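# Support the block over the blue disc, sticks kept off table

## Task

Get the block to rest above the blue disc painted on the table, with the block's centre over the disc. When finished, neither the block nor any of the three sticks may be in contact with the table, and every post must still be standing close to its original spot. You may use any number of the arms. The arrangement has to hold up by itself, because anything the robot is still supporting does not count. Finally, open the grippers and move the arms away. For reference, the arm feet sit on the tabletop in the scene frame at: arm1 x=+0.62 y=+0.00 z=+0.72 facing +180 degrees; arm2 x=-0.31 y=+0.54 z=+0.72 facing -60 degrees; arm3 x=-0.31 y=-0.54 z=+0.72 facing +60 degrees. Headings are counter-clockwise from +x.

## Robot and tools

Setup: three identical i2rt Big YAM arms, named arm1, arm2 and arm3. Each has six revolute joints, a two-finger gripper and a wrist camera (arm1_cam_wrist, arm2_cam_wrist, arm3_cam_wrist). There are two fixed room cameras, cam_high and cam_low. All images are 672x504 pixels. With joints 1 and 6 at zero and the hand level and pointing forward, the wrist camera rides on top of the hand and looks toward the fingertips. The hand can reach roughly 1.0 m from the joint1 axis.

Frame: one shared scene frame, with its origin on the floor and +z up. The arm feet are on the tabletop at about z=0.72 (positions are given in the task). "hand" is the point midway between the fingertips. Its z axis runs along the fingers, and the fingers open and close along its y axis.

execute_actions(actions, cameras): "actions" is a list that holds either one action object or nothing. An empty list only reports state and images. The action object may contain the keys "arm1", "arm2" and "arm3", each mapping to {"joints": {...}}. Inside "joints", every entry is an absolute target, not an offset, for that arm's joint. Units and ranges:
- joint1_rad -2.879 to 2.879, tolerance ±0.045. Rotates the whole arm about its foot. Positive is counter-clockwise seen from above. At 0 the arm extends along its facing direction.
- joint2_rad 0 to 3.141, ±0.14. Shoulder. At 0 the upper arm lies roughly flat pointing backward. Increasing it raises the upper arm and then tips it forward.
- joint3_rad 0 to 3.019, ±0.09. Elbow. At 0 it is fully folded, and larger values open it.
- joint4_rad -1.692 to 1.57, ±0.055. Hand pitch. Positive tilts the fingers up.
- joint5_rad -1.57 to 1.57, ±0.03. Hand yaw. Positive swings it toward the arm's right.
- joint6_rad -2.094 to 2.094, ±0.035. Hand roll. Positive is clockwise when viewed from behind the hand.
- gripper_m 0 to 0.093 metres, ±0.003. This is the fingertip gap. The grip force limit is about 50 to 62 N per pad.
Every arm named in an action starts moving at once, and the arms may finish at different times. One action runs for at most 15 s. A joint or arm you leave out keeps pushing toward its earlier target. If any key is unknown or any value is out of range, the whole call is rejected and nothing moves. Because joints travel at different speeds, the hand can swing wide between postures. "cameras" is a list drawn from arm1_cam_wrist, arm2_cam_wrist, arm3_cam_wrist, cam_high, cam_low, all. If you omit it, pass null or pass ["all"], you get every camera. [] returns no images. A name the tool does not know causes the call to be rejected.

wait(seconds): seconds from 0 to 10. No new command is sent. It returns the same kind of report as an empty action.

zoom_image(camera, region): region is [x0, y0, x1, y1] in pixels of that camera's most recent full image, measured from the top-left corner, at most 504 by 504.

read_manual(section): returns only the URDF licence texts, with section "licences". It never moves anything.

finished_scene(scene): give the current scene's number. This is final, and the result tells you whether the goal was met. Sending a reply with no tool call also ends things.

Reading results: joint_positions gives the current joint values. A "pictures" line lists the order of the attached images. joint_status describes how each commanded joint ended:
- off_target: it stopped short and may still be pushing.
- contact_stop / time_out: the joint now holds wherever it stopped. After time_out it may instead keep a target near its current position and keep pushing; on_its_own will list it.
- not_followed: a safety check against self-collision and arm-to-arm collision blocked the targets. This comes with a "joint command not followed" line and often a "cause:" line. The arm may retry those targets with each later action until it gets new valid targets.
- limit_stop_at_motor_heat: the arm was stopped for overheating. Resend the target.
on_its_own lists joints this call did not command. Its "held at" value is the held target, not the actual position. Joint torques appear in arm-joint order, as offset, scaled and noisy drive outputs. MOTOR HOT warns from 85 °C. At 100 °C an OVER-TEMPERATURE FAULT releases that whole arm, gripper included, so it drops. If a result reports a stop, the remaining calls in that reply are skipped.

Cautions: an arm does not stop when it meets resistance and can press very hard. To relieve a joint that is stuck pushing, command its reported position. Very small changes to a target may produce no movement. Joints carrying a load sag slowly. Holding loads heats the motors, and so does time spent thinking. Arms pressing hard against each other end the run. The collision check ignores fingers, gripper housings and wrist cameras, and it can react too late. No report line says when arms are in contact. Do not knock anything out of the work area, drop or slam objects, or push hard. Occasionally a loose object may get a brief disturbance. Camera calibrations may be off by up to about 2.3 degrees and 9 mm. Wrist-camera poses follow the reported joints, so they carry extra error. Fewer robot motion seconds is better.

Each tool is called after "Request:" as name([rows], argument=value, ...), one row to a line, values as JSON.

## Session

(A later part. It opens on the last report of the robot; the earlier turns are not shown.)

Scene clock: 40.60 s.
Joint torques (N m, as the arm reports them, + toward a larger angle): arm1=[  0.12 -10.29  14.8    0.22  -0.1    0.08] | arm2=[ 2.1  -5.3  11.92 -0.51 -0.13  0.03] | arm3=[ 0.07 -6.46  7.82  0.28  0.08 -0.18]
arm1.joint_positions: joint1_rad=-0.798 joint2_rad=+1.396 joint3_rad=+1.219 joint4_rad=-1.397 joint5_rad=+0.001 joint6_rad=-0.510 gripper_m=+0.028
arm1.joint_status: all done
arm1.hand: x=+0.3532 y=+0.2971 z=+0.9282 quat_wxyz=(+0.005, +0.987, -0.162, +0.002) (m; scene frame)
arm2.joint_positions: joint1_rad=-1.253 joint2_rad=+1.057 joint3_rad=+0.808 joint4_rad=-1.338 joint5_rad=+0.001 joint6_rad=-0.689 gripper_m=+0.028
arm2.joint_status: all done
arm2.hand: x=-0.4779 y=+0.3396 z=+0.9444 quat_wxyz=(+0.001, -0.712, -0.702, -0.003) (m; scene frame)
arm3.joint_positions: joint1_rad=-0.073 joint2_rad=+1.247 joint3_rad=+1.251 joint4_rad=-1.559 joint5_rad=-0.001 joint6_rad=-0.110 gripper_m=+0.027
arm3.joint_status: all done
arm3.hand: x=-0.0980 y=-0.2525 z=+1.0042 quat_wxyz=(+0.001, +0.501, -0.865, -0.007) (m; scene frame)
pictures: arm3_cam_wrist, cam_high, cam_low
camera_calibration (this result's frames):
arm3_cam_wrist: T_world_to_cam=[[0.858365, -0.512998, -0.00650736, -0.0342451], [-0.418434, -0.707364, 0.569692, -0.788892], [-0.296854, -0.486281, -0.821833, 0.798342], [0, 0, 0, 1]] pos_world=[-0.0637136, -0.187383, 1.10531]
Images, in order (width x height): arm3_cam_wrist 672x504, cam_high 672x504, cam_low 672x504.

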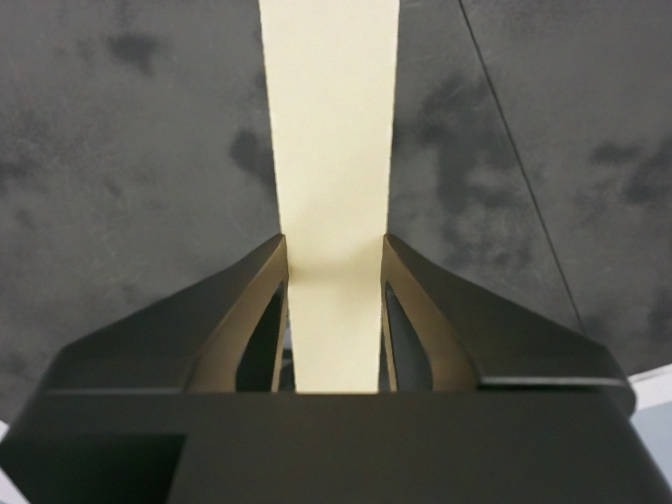

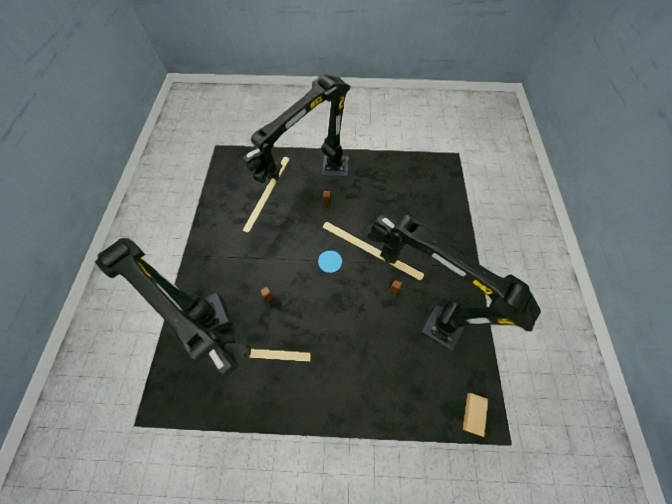

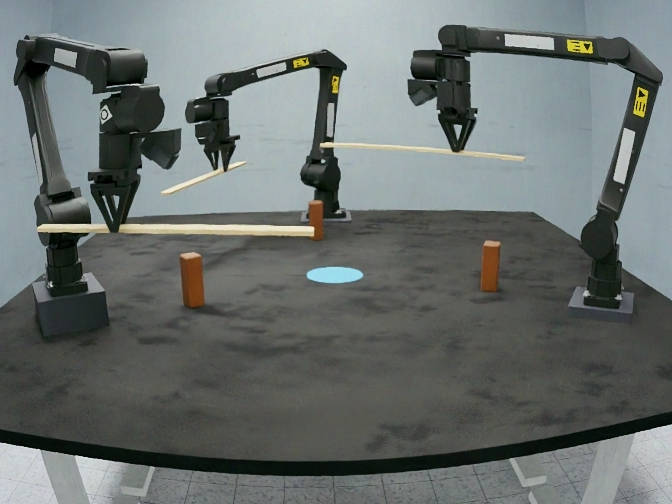

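Request:
execute_actions([
  {"arm1": {"joints": {"joint1_rad": -0.272, "joint2_rad": 1.205, "joint3_rad": 1.05, "joint4_rad": -1.425, "joint6_rad": -0.287}}, "arm2": {"joints": {"joint1_rad": -0.318, "joint2_rad": 1.215, "joint3_rad": 0.97, "joint4_rad": -1.29, "joint6_rad": -0.26}}, "arm3": {"joints": {"joint1_rad": -0.245}}},
])

Scene clock: 43.53 s.
Joint torques (N m, as the arm reports them, + toward a larger angle): arm1=[ 0.8  -6.76  9.72  0.02 -0.08  0.08] | arm2=[ 2.17 -8.7  12.23  0.13 -0.04  0.05] | arm3=[ 0.19 -6.57  7.91  0.26  0.02 -0.15]
arm1.joint_positions: joint1_rad=-0.278 joint2_rad=+1.193 joint3_rad=+1.061 joint4_rad=-1.415 joint5_rad=+0.001 joint6_rad=-0.296 gripper_m=+0.028
arm1.joint_status: all done
arm1.hand: x=+0.3066 y=+0.1046 z=+0.9394 quat_wxyz=(+0.000, +1.000, -0.009, -0.011) (m; scene frame)
arm2.joint_positions: joint1_rad=-0.319 joint2_rad=+1.219 joint3_rad=+0.934 joint4_rad=-1.295 joint5_rad=+0.000 joint6_rad=-0.270 gripper_m=+0.028
arm2.joint_status: all done
arm2.hand: x=-0.2359 y=+0.2273 z=+0.9465 quat_wxyz=(+0.003, -0.509, -0.861, +0.003) (m; scene frame)
arm3.joint_positions: joint1_rad=-0.254 joint2_rad=+1.247 joint3_rad=+1.251 joint4_rad=-1.559 joint5_rad=+0.000 joint6_rad=-0.113 gripper_m=+0.027
arm3.joint_status: all done
arm3.hand: x=-0.0504 y=-0.2945 z=+1.0035 quat_wxyz=(+0.000, +0.422, -0.907, -0.005) (m; scene frame)
pictures: arm1_cam_wrist, arm2_cam_wrist, arm3_cam_wrist, cam_high, cam_low
camera_calibration (this result's frames):
arm1_cam_wrist: T_world_to_cam=[[0.0284805, 0.999594, -0.00127046, -0.116784], [0.821177, -0.0226723, 0.570223, -0.776953], [0.569963, -0.0172835, -0.821489, 0.721448], [0, 0, 0, 1]] pos_world=[0.230143, 0.111591, 1.03555]
arm2_cam_wrist: T_world_to_cam=[[-0.878033, -0.478503, 0.00964173, -0.106038], [-0.383844, 0.716086, 0.582997, -0.798546], [-0.28587, 0.508189, -0.812417, 0.708871], [0, 0, 0, 1]] pos_world=[-0.196978, 0.160847, 1.04247]
arm3_cam_wrist: T_world_to_cam=[[0.75389, -0.656992, -0.00330075, -0.14763], [-0.537731, -0.619911, 0.57145, -0.780317], [-0.377484, -0.429036, -0.82063, 0.803115], [0, 0, 0, 1]] pos_world=[-0.00514125, -0.236154, 1.10449]
Images, in order (width x height): arm1_cam_wrist 672x504, arm2_cam_wrist 672x504, arm3_cam_wrist 672x504, cam_high 672x504, cam_low 672x504.

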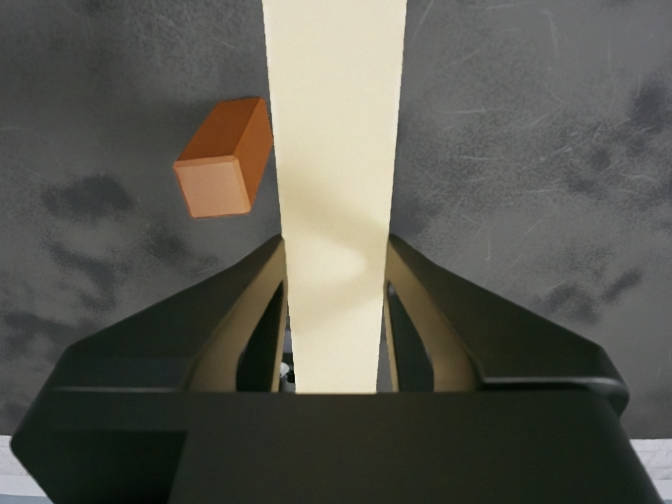

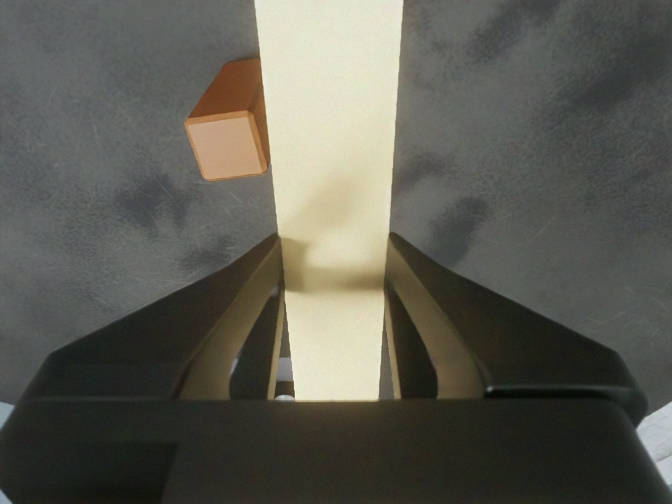

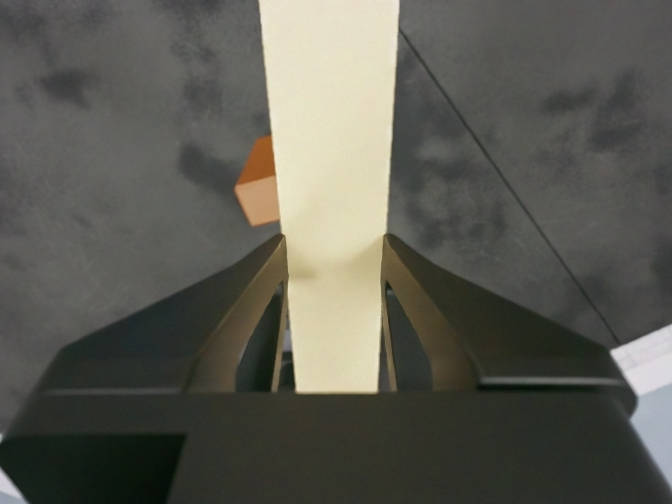

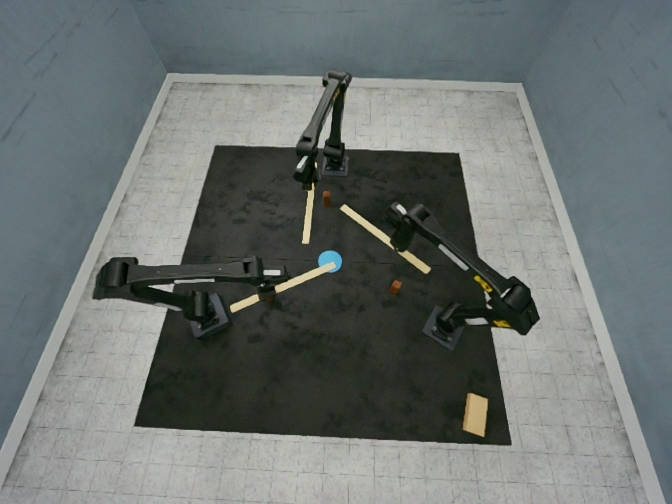

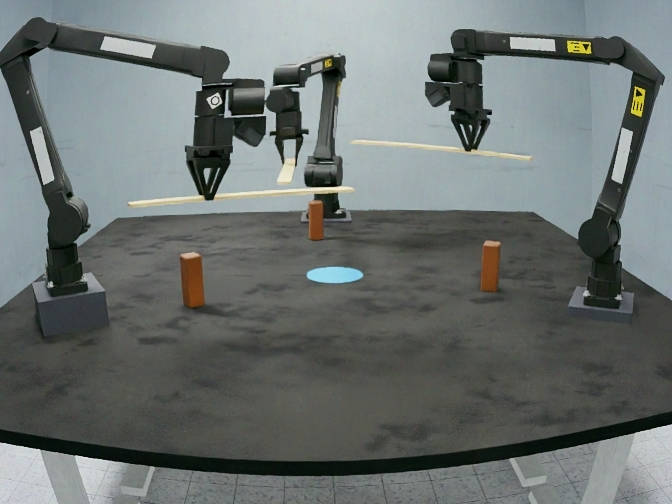

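Request:
zoom_image(camera="arm1_cam_wrist", region=[150, 80, 300, 230])

Request:
zoom_image(camera="arm2_cam_wrist", region=[150, 40, 300, 190])

Request:
zoom_image(camera="arm3_cam_wrist", region=[200, 110, 320, 230])

Region (150, 80, 300, 230) of arm1_cam_wrist's 672x504 image, scaled by 3.360, with more detail than that image has.

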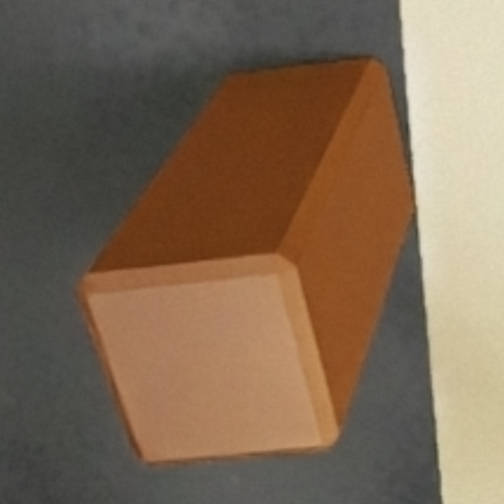

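Region (150, 40, 300, 190) of arm2_cam_wrist's 672x504 image, scaled by 3.360, with more detail than that image has.

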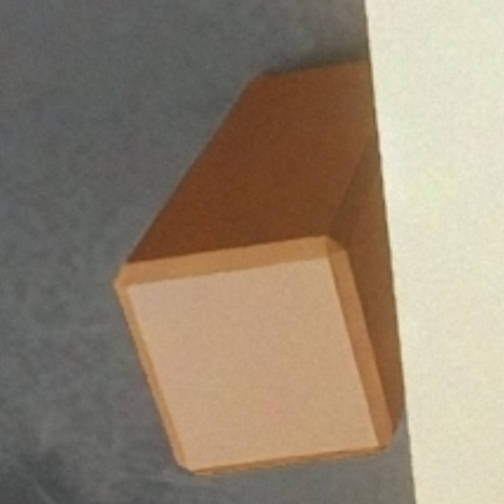

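Region (200, 110, 320, 230) of arm3_cam_wrist's 672x504 image, scaled by 4.200, with more detail than that image has.

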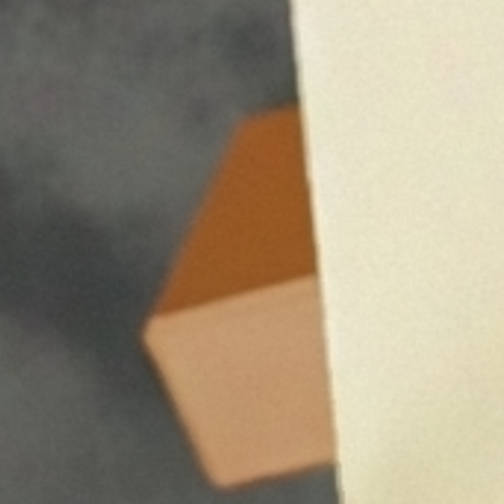

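Request:
execute_actions([
  {"arm1": {"joints": {"joint1_rad": -0.05, "joint2_rad": 1.277, "joint3_rad": 0.985, "joint4_rad": -1.024, "joint6_rad": -0.073}}, "arm2": {"joints": {"joint1_rad": -0.6}}, "arm3": {"joints": {"joint1_rad": -0.053, "joint6_rad": -0.068}}},
], cameras=["cam_high", "cam_low", "arm1_cam_wrist"])

Scene clock: 48.53 s.
Joint torques (N m, as the arm reports them, + toward a larger angle): arm1=[ 0.2  -9.4  10.68  1.56 -0.05  0.09] | arm2=[ 1.99 -8.71 12.17  0.22 -0.07  0.04] | arm3=[-1.08 -6.28  7.87  0.25  0.01  0.12]
arm1.joint_positions: joint1_rad=-0.048 joint2_rad=+1.284 joint3_rad=+0.987 joint4_rad=-1.042 joint5_rad=+0.001 joint6_rad=-0.084 gripper_m=+0.028
arm1.joint_status: all done
arm1.hand: x=+0.2199 y=+0.0359 z=+0.8906 quat_wxyz=(-0.006, +0.993, -0.001, -0.116) (m; scene frame)
arm2.joint_positions: joint1_rad=-0.603 joint2_rad=+1.219 joint3_rad=+0.934 joint4_rad=-1.295 joint5_rad=+0.000 joint6_rad=-0.268 gripper_m=+0.028
arm2.joint_status: all done
arm2.hand: x=-0.3261 y=+0.2193 z=+0.9471 quat_wxyz=(+0.002, -0.627, -0.779, +0.002) (m; scene frame)
arm3.joint_positions: joint1_rad=-0.044 joint2_rad=+1.247 joint3_rad=+1.251 joint4_rad=-1.559 joint5_rad=+0.000 joint6_rad=-0.082 gripper_m=+0.027
arm3.joint_status: all done
arm3.hand: x=-0.1062 y=-0.2467 z=+1.0043 quat_wxyz=(+0.000, +0.502, -0.865, -0.006) (m; scene frame)
pictures: arm1_cam_wrist, cam_high, cam_low
camera_calibration (this result's frames):
arm1_cam_wrist: T_world_to_cam=[[0.0129298, 0.999876, 0.00895233, -0.0514561], [0.921772, -0.0153886, 0.387426, -0.539066], [0.387516, 0.00324266, -0.921857, 0.858304], [0, 0, 0, 1]] pos_world=[0.164955, 0.0403711, 1.00054]
Images, in order (width x height): arm1_cam_wrist 672x504, cam_high 672x504, cam_low 672x504.

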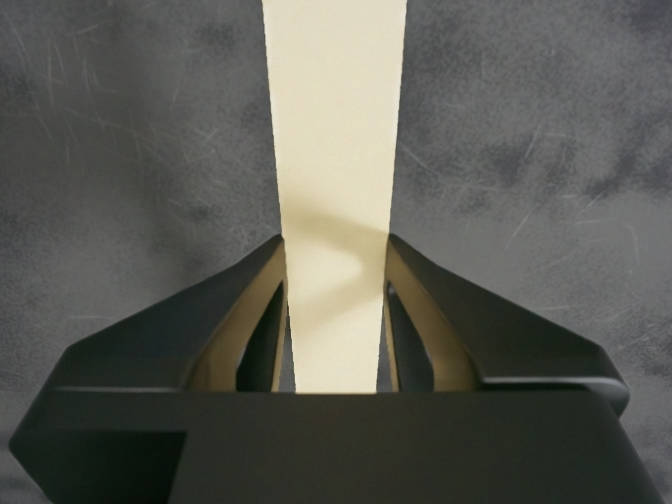

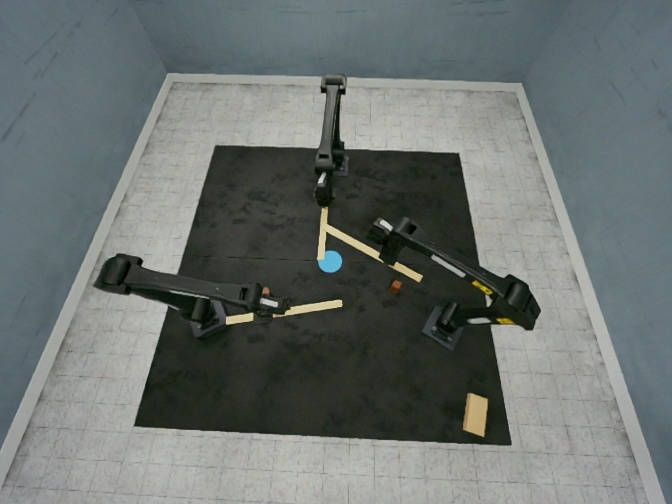

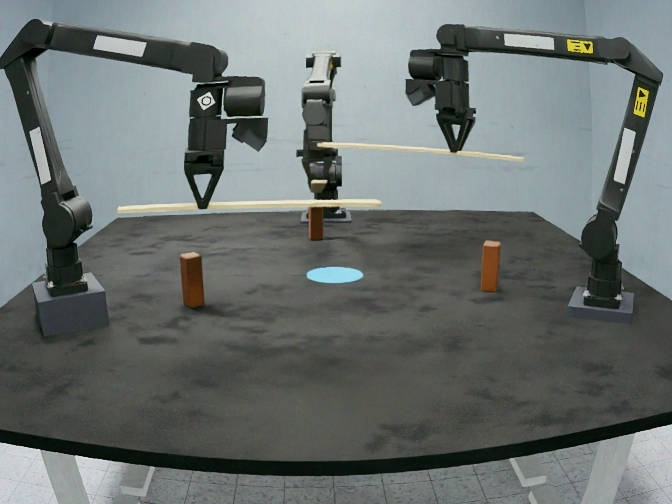

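Request:
zoom_image(camera="cam_low", region=[270, 130, 390, 250])

Request:
zoom_image(camera="cam_high", region=[250, 170, 430, 330])

Region (270, 130, 390, 250) of cam_low's 672x504 image, scaled by 4.200, with more detail than that image has.

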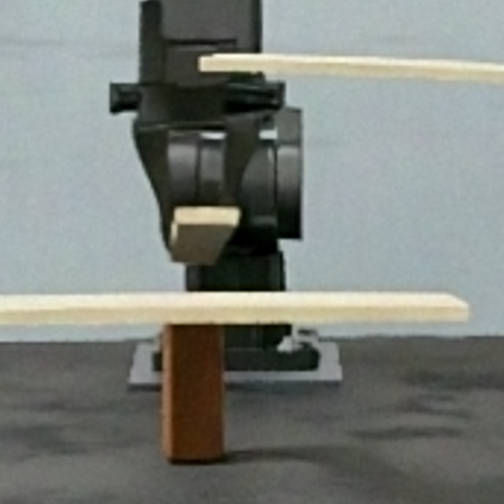

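Region (250, 170, 430, 330) of cam_high's 672x504 image, scaled by 2.800, with more detail than that image has.

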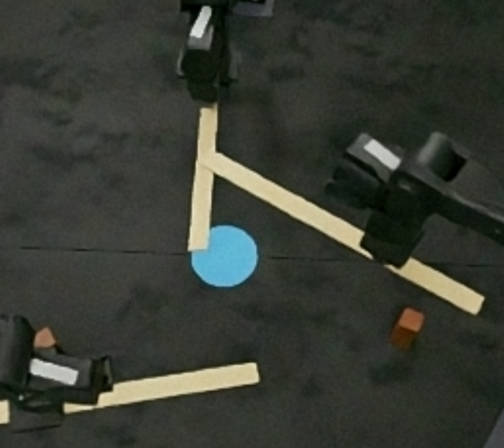

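Request:
execute_actions([
  {"arm1": {"joints": {"joint2_rad": 1.232, "joint3_rad": 0.912, "joint4_rad": -0.945}}, "arm3": {"joints": {"joint1_rad": -0.062, "joint3_rad": 1.13, "joint4_rad": -1.19}}},
], cameras=["cam_low"])

Request:
execute_actions([
  {"arm3": {"joints": {"joint3_rad": 0.94, "joint4_rad": -1.0}}},
], cameras=["cam_low", "cam_high"])

Scene clock: 55.90 s.
Joint torques (N m, as the arm reports them, + toward a larger angle): arm1=[ 0.15 -8.45 10.04  1.68 -0.05  0.09] | arm2=[ 2.39 -8.34 12.15  0.02 -0.06  0.02] | arm3=[-0.93 -7.12  8.65  1.35  0.01  0.13]
arm1.joint_positions: joint1_rad=-0.048 joint2_rad=+1.236 joint3_rad=+0.921 joint4_rad=-0.964 joint5_rad=+0.001 joint6_rad=-0.083 gripper_m=+0.028
arm1.joint_status: all done
arm1.hand: x=+0.2261 y=+0.0354 z=+0.8854 quat_wxyz=(-0.008, +0.989, -0.002, -0.145) (m; scene frame)
arm2.joint_positions: joint1_rad=-0.603 joint2_rad=+1.219 joint3_rad=+0.934 joint4_rad=-1.295 joint5_rad=+0.000 joint6_rad=-0.268 gripper_m=+0.028
arm2.joint_status: not commanded
arm2.hand: x=-0.3261 y=+0.2193 z=+0.9471 quat_wxyz=(+0.002, -0.627, -0.779, +0.002) (m; scene frame)
arm3.joint_positions: joint1_rad=-0.055 joint2_rad=+1.250 joint3_rad=+1.119 joint4_rad=-1.206 joint5_rad=+0.000 joint6_rad=-0.082 gripper_m=+0.027
arm3.joint_status: all done
arm3.hand: x=-0.0746 y=-0.2072 z=+0.9592 quat_wxyz=(-0.098, +0.493, -0.863, -0.053) (m; scene frame)
pictures: cam_low
Images, in order (width x height): cam_low 672x504.

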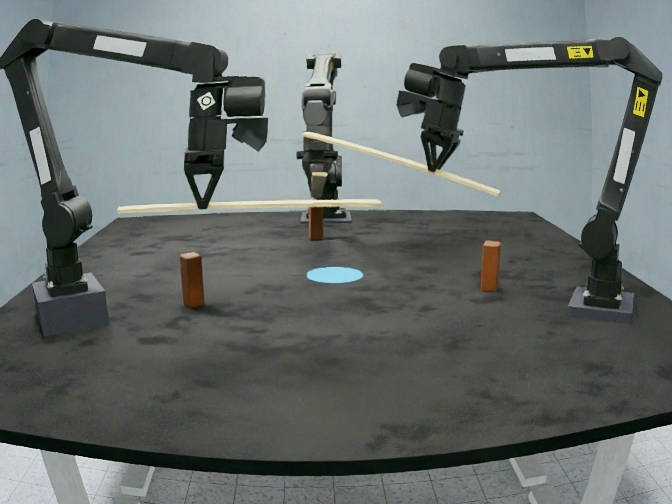

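Scene clock: 56.87 s.
Joint torques (N m, as the arm reports them, + toward a larger angle): arm1=[ 0.13 -8.48 10.03  1.68 -0.05  0.09] | arm2=[ 2.23 -8.71 12.25  0.28 -0.05  0.01] | arm3=[-0.89 -6.56  8.42  1.4   0.02  0.15]
arm1.joint_positions: joint1_rad=-0.048 joint2_rad=+1.236 joint3_rad=+0.921 joint4_rad=-0.964 joint5_rad=+0.001 joint6_rad=-0.083 gripper_m=+0.028
arm1.joint_status: not commanded
arm1.hand: x=+0.2261 y=+0.0354 z=+0.8854 quat_wxyz=(-0.008, +0.989, -0.002, -0.145) (m; scene frame)
arm2.joint_positions: joint1_rad=-0.603 joint2_rad=+1.219 joint3_rad=+0.934 joint4_rad=-1.295 joint5_rad=+0.000 joint6_rad=-0.268 gripper_m=+0.028
arm2.joint_status: not commanded
arm2.hand: x=-0.3261 y=+0.2193 z=+0.9471 quat_wxyz=(+0.002, -0.627, -0.779, +0.002) (m; scene frame)
arm3.joint_positions: joint1_rad=-0.055 joint2_rad=+1.251 joint3_rad=+0.929 joint4_rad=-1.015 joint5_rad=+0.000 joint6_rad=-0.082 gripper_m=+0.027
arm3.joint_status: all done
arm3.hand: x=-0.0851 y=-0.2206 z=+0.8883 quat_wxyz=(-0.098, +0.493, -0.863, -0.052) (m; scene frame)
pictures: cam_high, cam_low
Images, in order (width x height): cam_high 672x504, cam_low 672x504.

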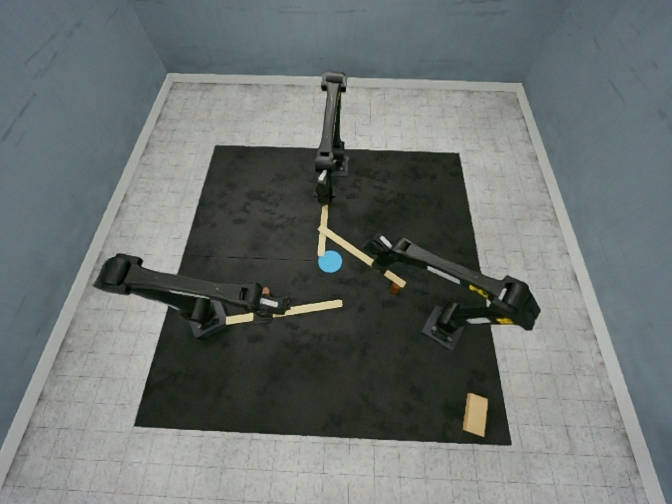

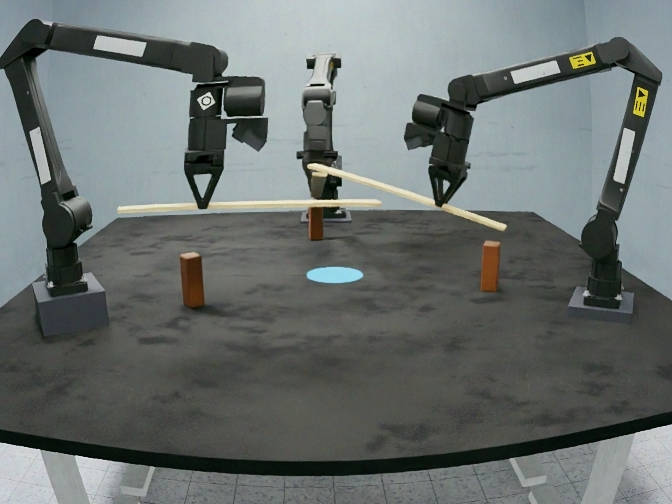

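Request:
zoom_image(camera="cam_low", region=[290, 150, 530, 300])

Request:
zoom_image(camera="cam_high", region=[290, 190, 430, 310])

Request:
zoom_image(camera="cam_low", region=[280, 150, 370, 240])

Region (290, 150, 530, 300) of cam_low's 672x504 image, scaled by 2.100, with more detail than that image has; it fills the top 315 rows of this view, and the rest is white.

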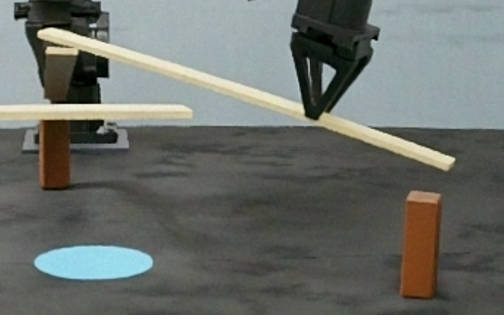

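Region (290, 190, 430, 310) of cam_high's 672x504 image, scaled by 3.600, with more detail than that image has; it fills the top 432 rows of this view, and the rest is white.

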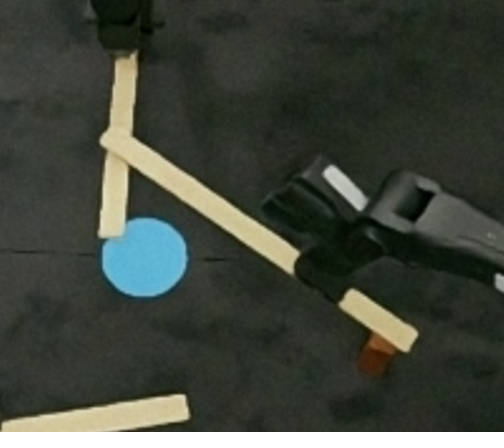

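Region (280, 150, 370, 240) of cam_low's 672x504 image, scaled by 5.600, with more detail than that image has.

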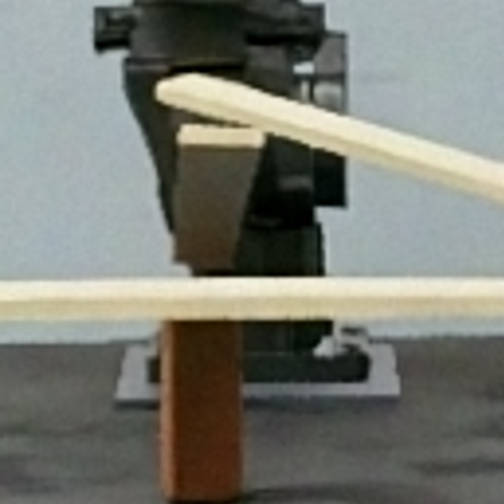

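Request:
execute_actions([
  {"arm1": {"joints": {"joint6_rad": -0.058}}, "arm3": {"joints": {"joint2_rad": 1.278, "joint3_rad": 0.893, "joint4_rad": -0.907, "joint6_rad": -0.05}}},
], cameras=["cam_low", "cam_high"])

Request:
zoom_image(camera="cam_low", region=[290, 150, 530, 300])

Request:
zoom_image(camera="cam_high", region=[290, 190, 430, 310])

Scene clock: 59.47 s.
Joint torques (N m, as the arm reports them, + toward a larger angle): arm1=[ 0.08 -8.48 10.03  1.67 -0.05  0.09] | arm2=[ 2.08 -9.23 12.05  0.21 -0.07  0.01] | arm3=[-1.01 -6.34  7.77  1.45  0.03  0.13]
arm1.joint_positions: joint1_rad=-0.048 joint2_rad=+1.236 joint3_rad=+0.921 joint4_rad=-0.964 joint5_rad=+0.001 joint6_rad=-0.068 gripper_m=+0.028
arm1.joint_status: all done
arm1.hand: x=+0.2261 y=+0.0354 z=+0.8854 quat_wxyz=(-0.007, +0.989, -0.009, -0.145) (m; scene frame)
arm2.joint_positions: joint1_rad=-0.603 joint2_rad=+1.219 joint3_rad=+0.934 joint4_rad=-1.295 joint5_rad=+0.000 joint6_rad=-0.268 gripper_m=+0.028
arm2.joint_status: not commanded
arm2.hand: x=-0.3261 y=+0.2193 z=+0.9471 quat_wxyz=(+0.002, -0.627, -0.779, +0.002) (m; scene frame)
arm3.joint_positions: joint1_rad=-0.055 joint2_rad=+1.269 joint3_rad=+0.889 joint4_rad=-0.923 joint5_rad=+0.000 joint6_rad=-0.064 gripper_m=+0.027
arm3.joint_status: all done
arm3.hand: x=-0.0811 y=-0.2146 z=+0.8702 quat_wxyz=(-0.113, +0.485, -0.865, -0.061) (m; scene frame)
pictures: cam_high, cam_low
Images, in order (width x height): cam_high 672x504, cam_low 672x504.

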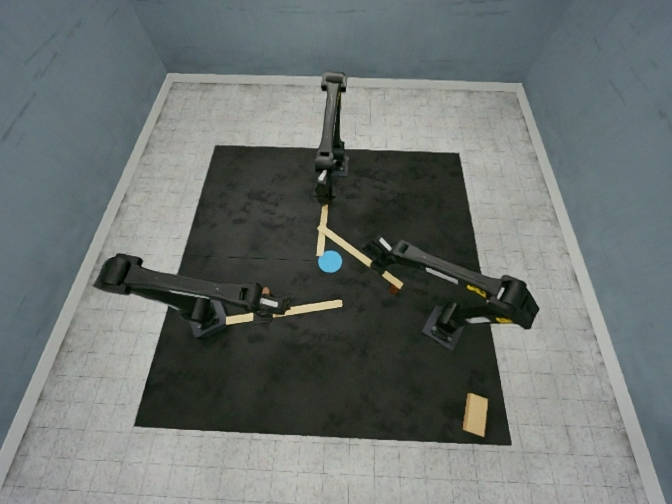

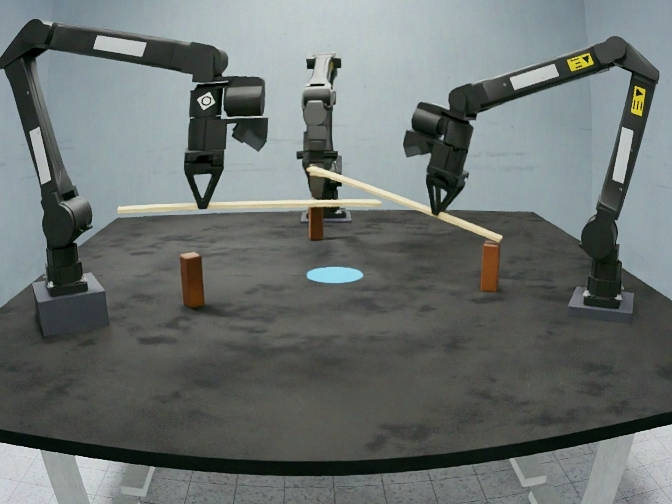

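Region (290, 150, 530, 300) of cam_low's 672x504 image, scaled by 2.100, with more detail than that image has; it fills the top 315 rows of this view, and the rest is white.

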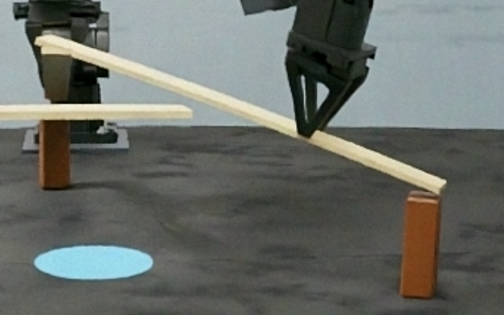

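Region (290, 190, 430, 310) of cam_high's 672x504 image, scaled by 3.600, with more detail than that image has; it fills the top 432 rows of this view, and the rest is white.

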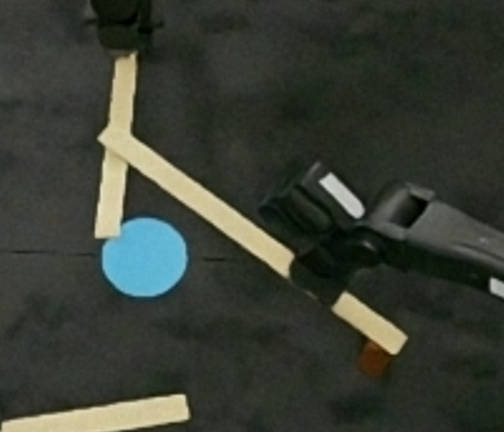

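Request:
zoom_image(camera="cam_low", region=[450, 205, 530, 265])

Request:
zoom_image(camera="cam_low", region=[290, 150, 370, 210])

Region (450, 205, 530, 265) of cam_low's 672x504 image, scaled by 6.300, with more detail than that image has; it fills the top 378 rows of this view, and the rest is white.

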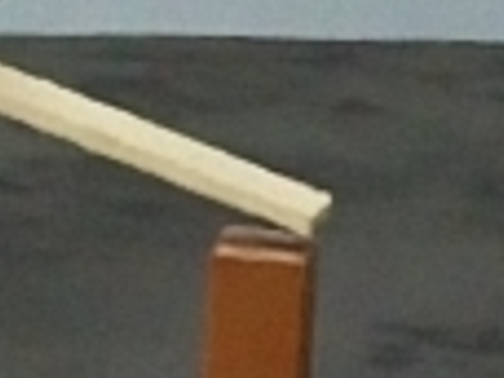

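Region (290, 150, 370, 210) of cam_low's 672x504 image, scaled by 6.300, with more detail than that image has; it fills the top 378 rows of this view, and the rest is white.

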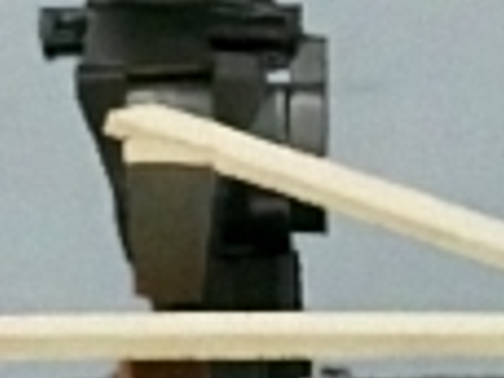

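Request:
execute_actions([
  {"arm3": {"joints": {"joint3_rad": 0.873}}},
], cameras=["cam_low"])

Request:
zoom_image(camera="cam_low", region=[450, 205, 530, 265])

Request:
zoom_image(camera="cam_low", region=[290, 150, 370, 210])

Scene clock: 60.60 s.
Joint torques (N m, as the arm reports them, + toward a larger angle): arm1=[ 0.1  -8.5  10.02  1.68 -0.05  0.09] | arm2=[ 2.12 -9.42 12.24  0.28 -0.07  0.03] | arm3=[-1.16 -6.21  7.52  1.29  0.03  0.13]
arm1.joint_positions: joint1_rad=-0.048 joint2_rad=+1.236 joint3_rad=+0.921 joint4_rad=-0.964 joint5_rad=+0.001 joint6_rad=-0.067 gripper_m=+0.028
arm1.joint_status: not commanded
arm1.hand: x=+0.2261 y=+0.0354 z=+0.8854 quat_wxyz=(-0.007, +0.989, -0.009, -0.145) (m; scene frame)
arm2.joint_positions: joint1_rad=-0.603 joint2_rad=+1.219 joint3_rad=+0.934 joint4_rad=-1.295 joint5_rad=+0.000 joint6_rad=-0.268 gripper_m=+0.028
arm2.joint_status: not commanded
arm2.hand: x=-0.3261 y=+0.2193 z=+0.9471 quat_wxyz=(+0.002, -0.627, -0.779, +0.002) (m; scene frame)
arm3.joint_positions: joint1_rad=-0.055 joint2_rad=+1.269 joint3_rad=+0.870 joint4_rad=-0.921 joint5_rad=+0.000 joint6_rad=-0.064 gripper_m=+0.027
arm3.joint_status: all done
arm3.hand: x=-0.0850 y=-0.2201 z=+0.8626 quat_wxyz=(-0.105, +0.485, -0.866, -0.057) (m; scene frame)
pictures: cam_low
Images, in order (width x height): cam_low 672x504.

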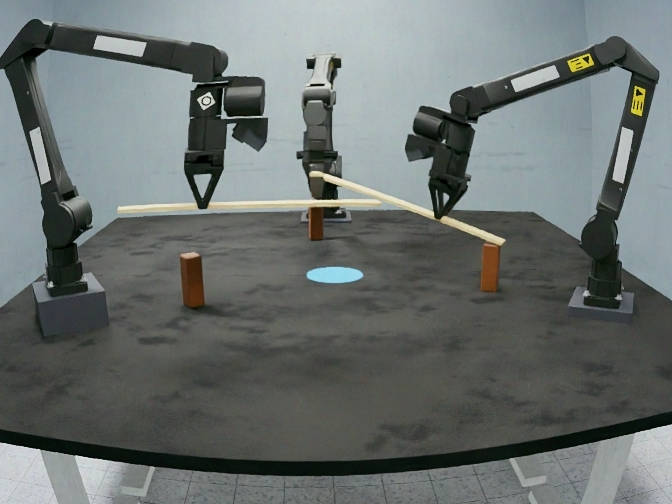

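Region (450, 205, 530, 265) of cam_low's 672x504 image, scaled by 6.300, with more detail than that image has; it fills the top 378 rows of this view, and the rest is white.

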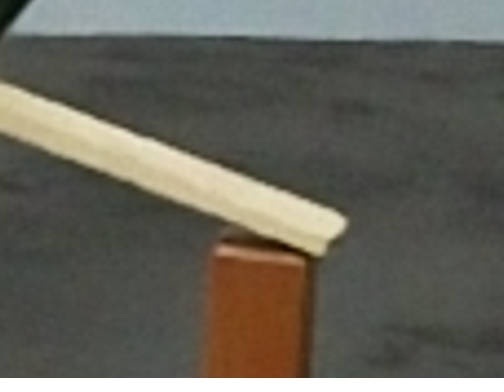

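Region (290, 150, 370, 210) of cam_low's 672x504 image, scaled by 6.300, with more detail than that image has; it fills the top 378 rows of this view, and the rest is white.

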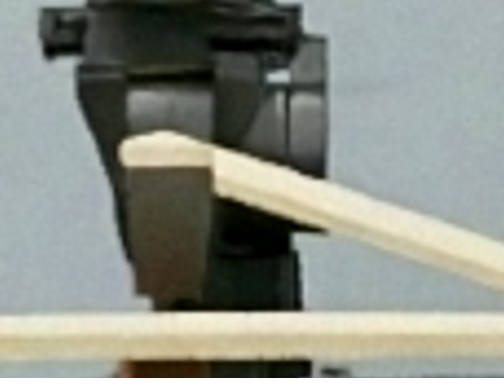

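Request:
execute_actions([
  {"arm3": {"joints": {"gripper_m": 0.06}}},
], cameras=["cam_low", "cam_high", "arm3_cam_wrist"])

Scene clock: 61.33 s.
Joint torques (N m, as the arm reports them, + toward a larger angle): arm1=[ 0.23 -8.34 10.01  1.68 -0.05  0.09] | arm2=[ 1.74 -9.01 12.23 -0.06 -0.05  0.06] | arm3=[-0.98 -6.19  7.64  1.29  0.04  0.14]
arm1.joint_positions: joint1_rad=-0.048 joint2_rad=+1.236 joint3_rad=+0.921 joint4_rad=-0.964 joint5_rad=+0.001 joint6_rad=-0.067 gripper_m=+0.028
arm1.joint_status: not commanded
arm1.hand: x=+0.2259 y=+0.0354 z=+0.8854 quat_wxyz=(-0.007, +0.989, -0.010, -0.146) (m; scene frame)
arm2.joint_positions: joint1_rad=-0.603 joint2_rad=+1.219 joint3_rad=+0.934 joint4_rad=-1.295 joint5_rad=+0.000 joint6_rad=-0.268 gripper_m=+0.028
arm2.joint_status: not commanded
arm2.hand: x=-0.3261 y=+0.2193 z=+0.9471 quat_wxyz=(+0.002, -0.627, -0.779, +0.002) (m; scene frame)
arm3.joint_positions: joint1_rad=-0.055 joint2_rad=+1.269 joint3_rad=+0.870 joint4_rad=-0.920 joint5_rad=+0.000 joint6_rad=-0.063 gripper_m=+0.060
arm3.joint_status: all done
arm3.hand: x=-0.0850 y=-0.2200 z=+0.8626 quat_wxyz=(-0.105, +0.485, -0.866, -0.057) (m; scene frame)
pictures: arm3_cam_wrist, cam_high, cam_low
camera_calibration (this result's frames):
arm3_cam_wrist: T_world_to_cam=[[0.842152, -0.53922, 0.00470648, -0.0465204], [-0.503893, -0.78381, 0.362953, -0.525552], [-0.192022, -0.308033, -0.931796, 0.844687], [0, 0, 0, 1]] pos_world=[-0.0634461, -0.176827, 0.978045]
Images, in order (width x height): arm3_cam_wrist 672x504, cam_high 672x504, cam_low 672x504.

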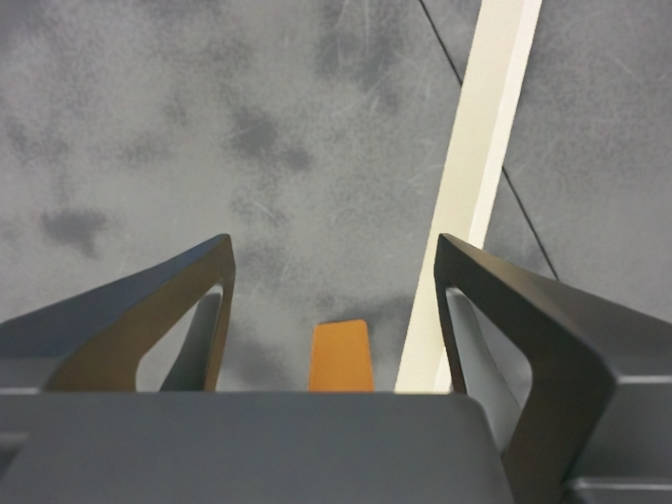

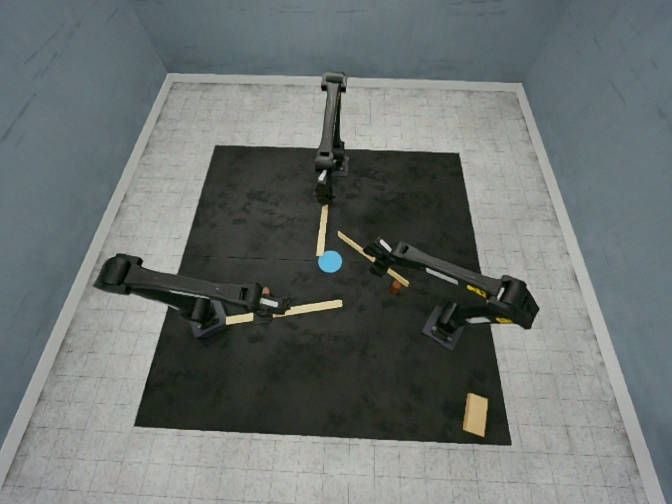

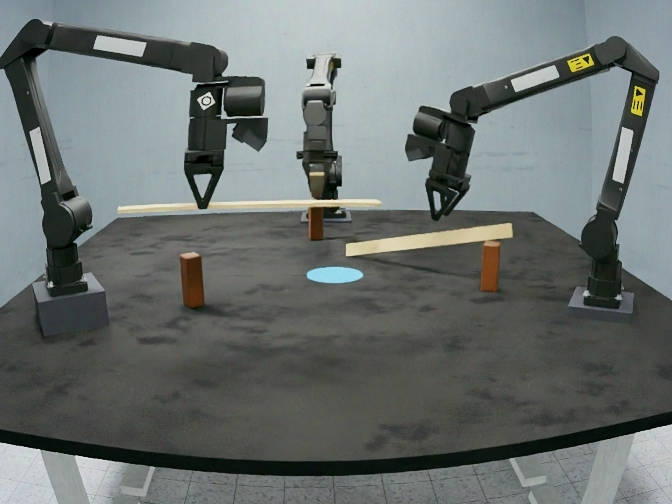

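Request:
execute_actions(actions=[], cameras=["cam_low", "cam_high", "arm3_cam_wrist"])

Scene clock: 61.47 s.
Joint torques (N m, as the arm reports them, + toward a larger angle): arm1=[ 0.19 -8.45 10.06  1.67 -0.05  0.08] | arm2=[ 1.84 -9.46 12.39  0.13 -0.05  0.06] | arm3=[-0.96 -6.5   7.6   1.34  0.03  0.13]
arm1.joint_positions: joint1_rad=-0.048 joint2_rad=+1.236 joint3_rad=+0.921 joint4_rad=-0.964 joint5_rad=+0.001 joint6_rad=-0.067 gripper_m=+0.028
arm1.joint_status: not commanded
arm1.hand: x=+0.2259 y=+0.0354 z=+0.8854 quat_wxyz=(-0.007, +0.989, -0.010, -0.146) (m; scene frame)
arm2.joint_positions: joint1_rad=-0.603 joint2_rad=+1.219 joint3_rad=+0.934 joint4_rad=-1.295 joint5_rad=+0.000 joint6_rad=-0.268 gripper_m=+0.028
arm2.joint_status: not commanded
arm2.hand: x=-0.3261 y=+0.2193 z=+0.9471 quat_wxyz=(+0.002, -0.627, -0.779, +0.002) (m; scene frame)
arm3.joint_positions: joint1_rad=-0.055 joint2_rad=+1.269 joint3_rad=+0.870 joint4_rad=-0.920 joint5_rad=+0.000 joint6_rad=-0.063 gripper_m=+0.060
arm3.joint_status: all done
arm3.hand: x=-0.0850 y=-0.2200 z=+0.8626 quat_wxyz=(-0.105, +0.485, -0.866, -0.057) (m; scene frame)
pictures: arm3_cam_wrist, cam_high, cam_low
camera_calibration (this result's frames):
arm3_cam_wrist: T_world_to_cam=[[0.842152, -0.53922, 0.00470648, -0.0465204], [-0.503893, -0.78381, 0.362953, -0.525552], [-0.192022, -0.308033, -0.931796, 0.844687], [0, 0, 0, 1]] pos_world=[-0.0634461, -0.176827, 0.978045]
Images, in order (width x height): arm3_cam_wrist 672x504, cam_high 672x504, cam_low 672x504.

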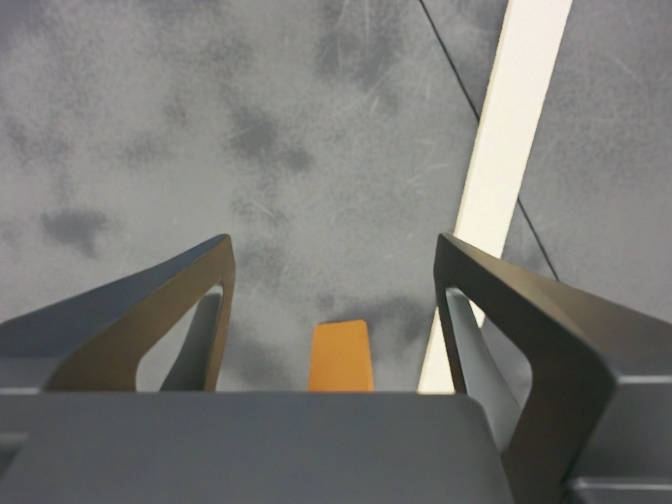

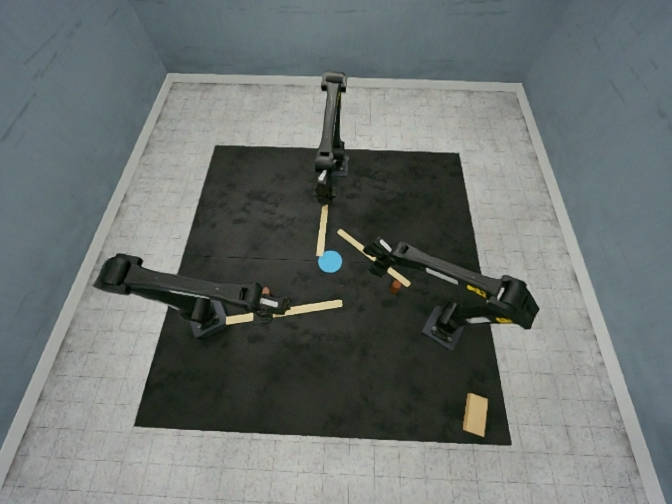

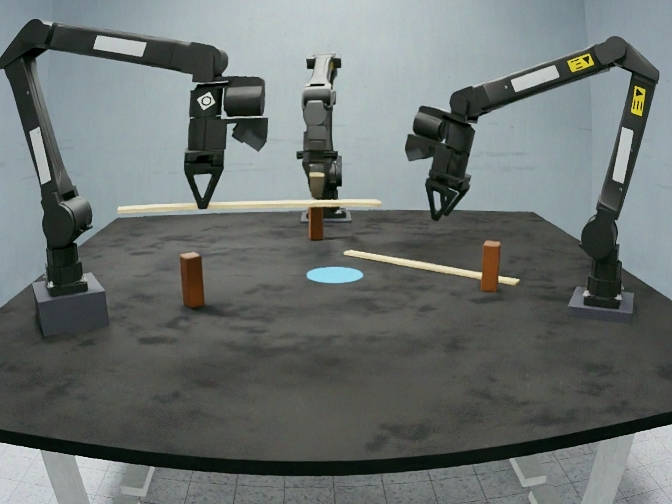

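Request:
execute_actions([
  {"arm1": {"joints": {"joint1_rad": -0.072, "joint2_rad": 1.288, "joint3_rad": 0.987, "joint4_rad": -1.008, "joint6_rad": -0.038}}, "arm3": {"joints": {"joint1_rad": -0.29, "joint2_rad": 1.43, "joint3_rad": 1.065, "joint4_rad": -1.18, "joint6_rad": -0.18, "gripper_m": 0.08}}},
], cameras=["cam_low", "cam_high", "arm3_cam_wrist"])

Scene clock: 65.73 s.
Joint torques (N m, as the arm reports them, + toward a larger angle): arm1=[-0.89 -8.13 15.88  0.3  -0.05  0.09] | arm2=[ 2.25 -8.97 12.31  0.07 -0.07  0.01] | arm3=[ 0.57 -8.99 10.8  -0.07  0.03 -0.19]
arm1.joint_positions: joint1_rad=-0.059 joint2_rad=+1.279 joint3_rad=+0.935 joint4_rad=-0.995 joint5_rad=+0.001 joint6_rad=-0.048 gripper_m=+0.028
arm1.joint_status: all done
arm1.hand: x=+0.2277 y=+0.0393 z=+0.8730 quat_wxyz=(-0.004, +0.993, -0.024, -0.115) (m; scene frame)
arm2.joint_positions: joint1_rad=-0.603 joint2_rad=+1.219 joint3_rad=+0.934 joint4_rad=-1.295 joint5_rad=+0.000 joint6_rad=-0.268 gripper_m=+0.028
arm2.joint_status: not commanded
arm2.hand: x=-0.3261 y=+0.2193 z=+0.9471 quat_wxyz=(+0.002, -0.627, -0.779, +0.002) (m; scene frame)
arm3.joint_positions: joint1_rad=-0.298 joint2_rad=+1.434 joint3_rad=+1.014 joint4_rad=-1.172 joint5_rad=+0.000 joint6_rad=-0.166 gripper_m=+0.080
arm3.joint_status: all done
arm3.hand: x=-0.0202 y=-0.2874 z=+0.8496 quat_wxyz=(+0.018, +0.426, -0.905, +0.000) (m; scene frame)
pictures: arm3_cam_wrist, cam_high, cam_low
camera_calibration (this result's frames):
arm3_cam_wrist: T_world_to_cam=[[0.759438, -0.650531, -0.00797493, -0.160268], [-0.516416, -0.610234, 0.600774, -0.693406], [-0.395689, -0.452132, -0.799379, 0.666176], [0, 0, 0, 1]] pos_world=[0.0272261, -0.226201, 0.947829]
Images, in order (width x height): arm3_cam_wrist 672x504, cam_high 672x504, cam_low 672x504.

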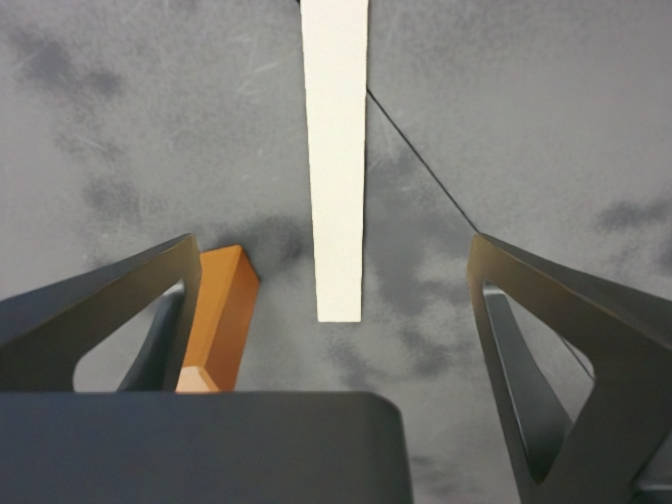

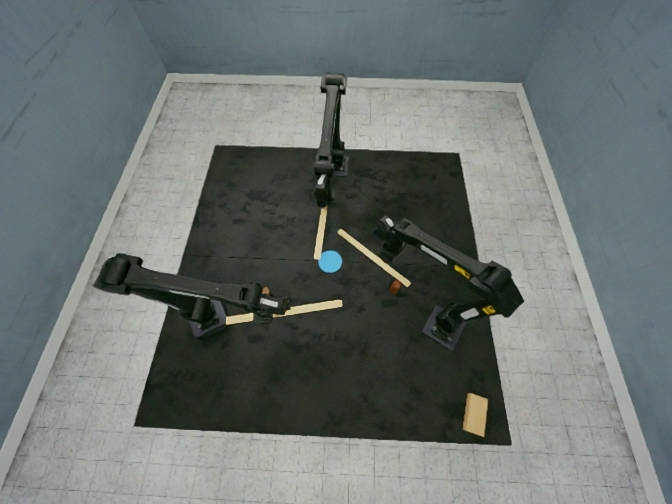

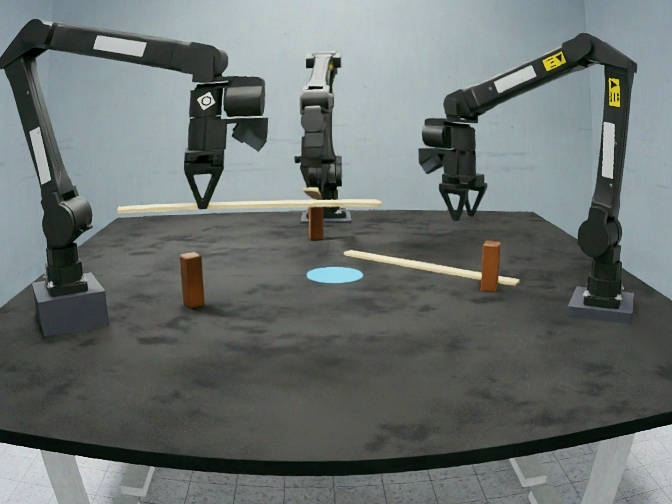

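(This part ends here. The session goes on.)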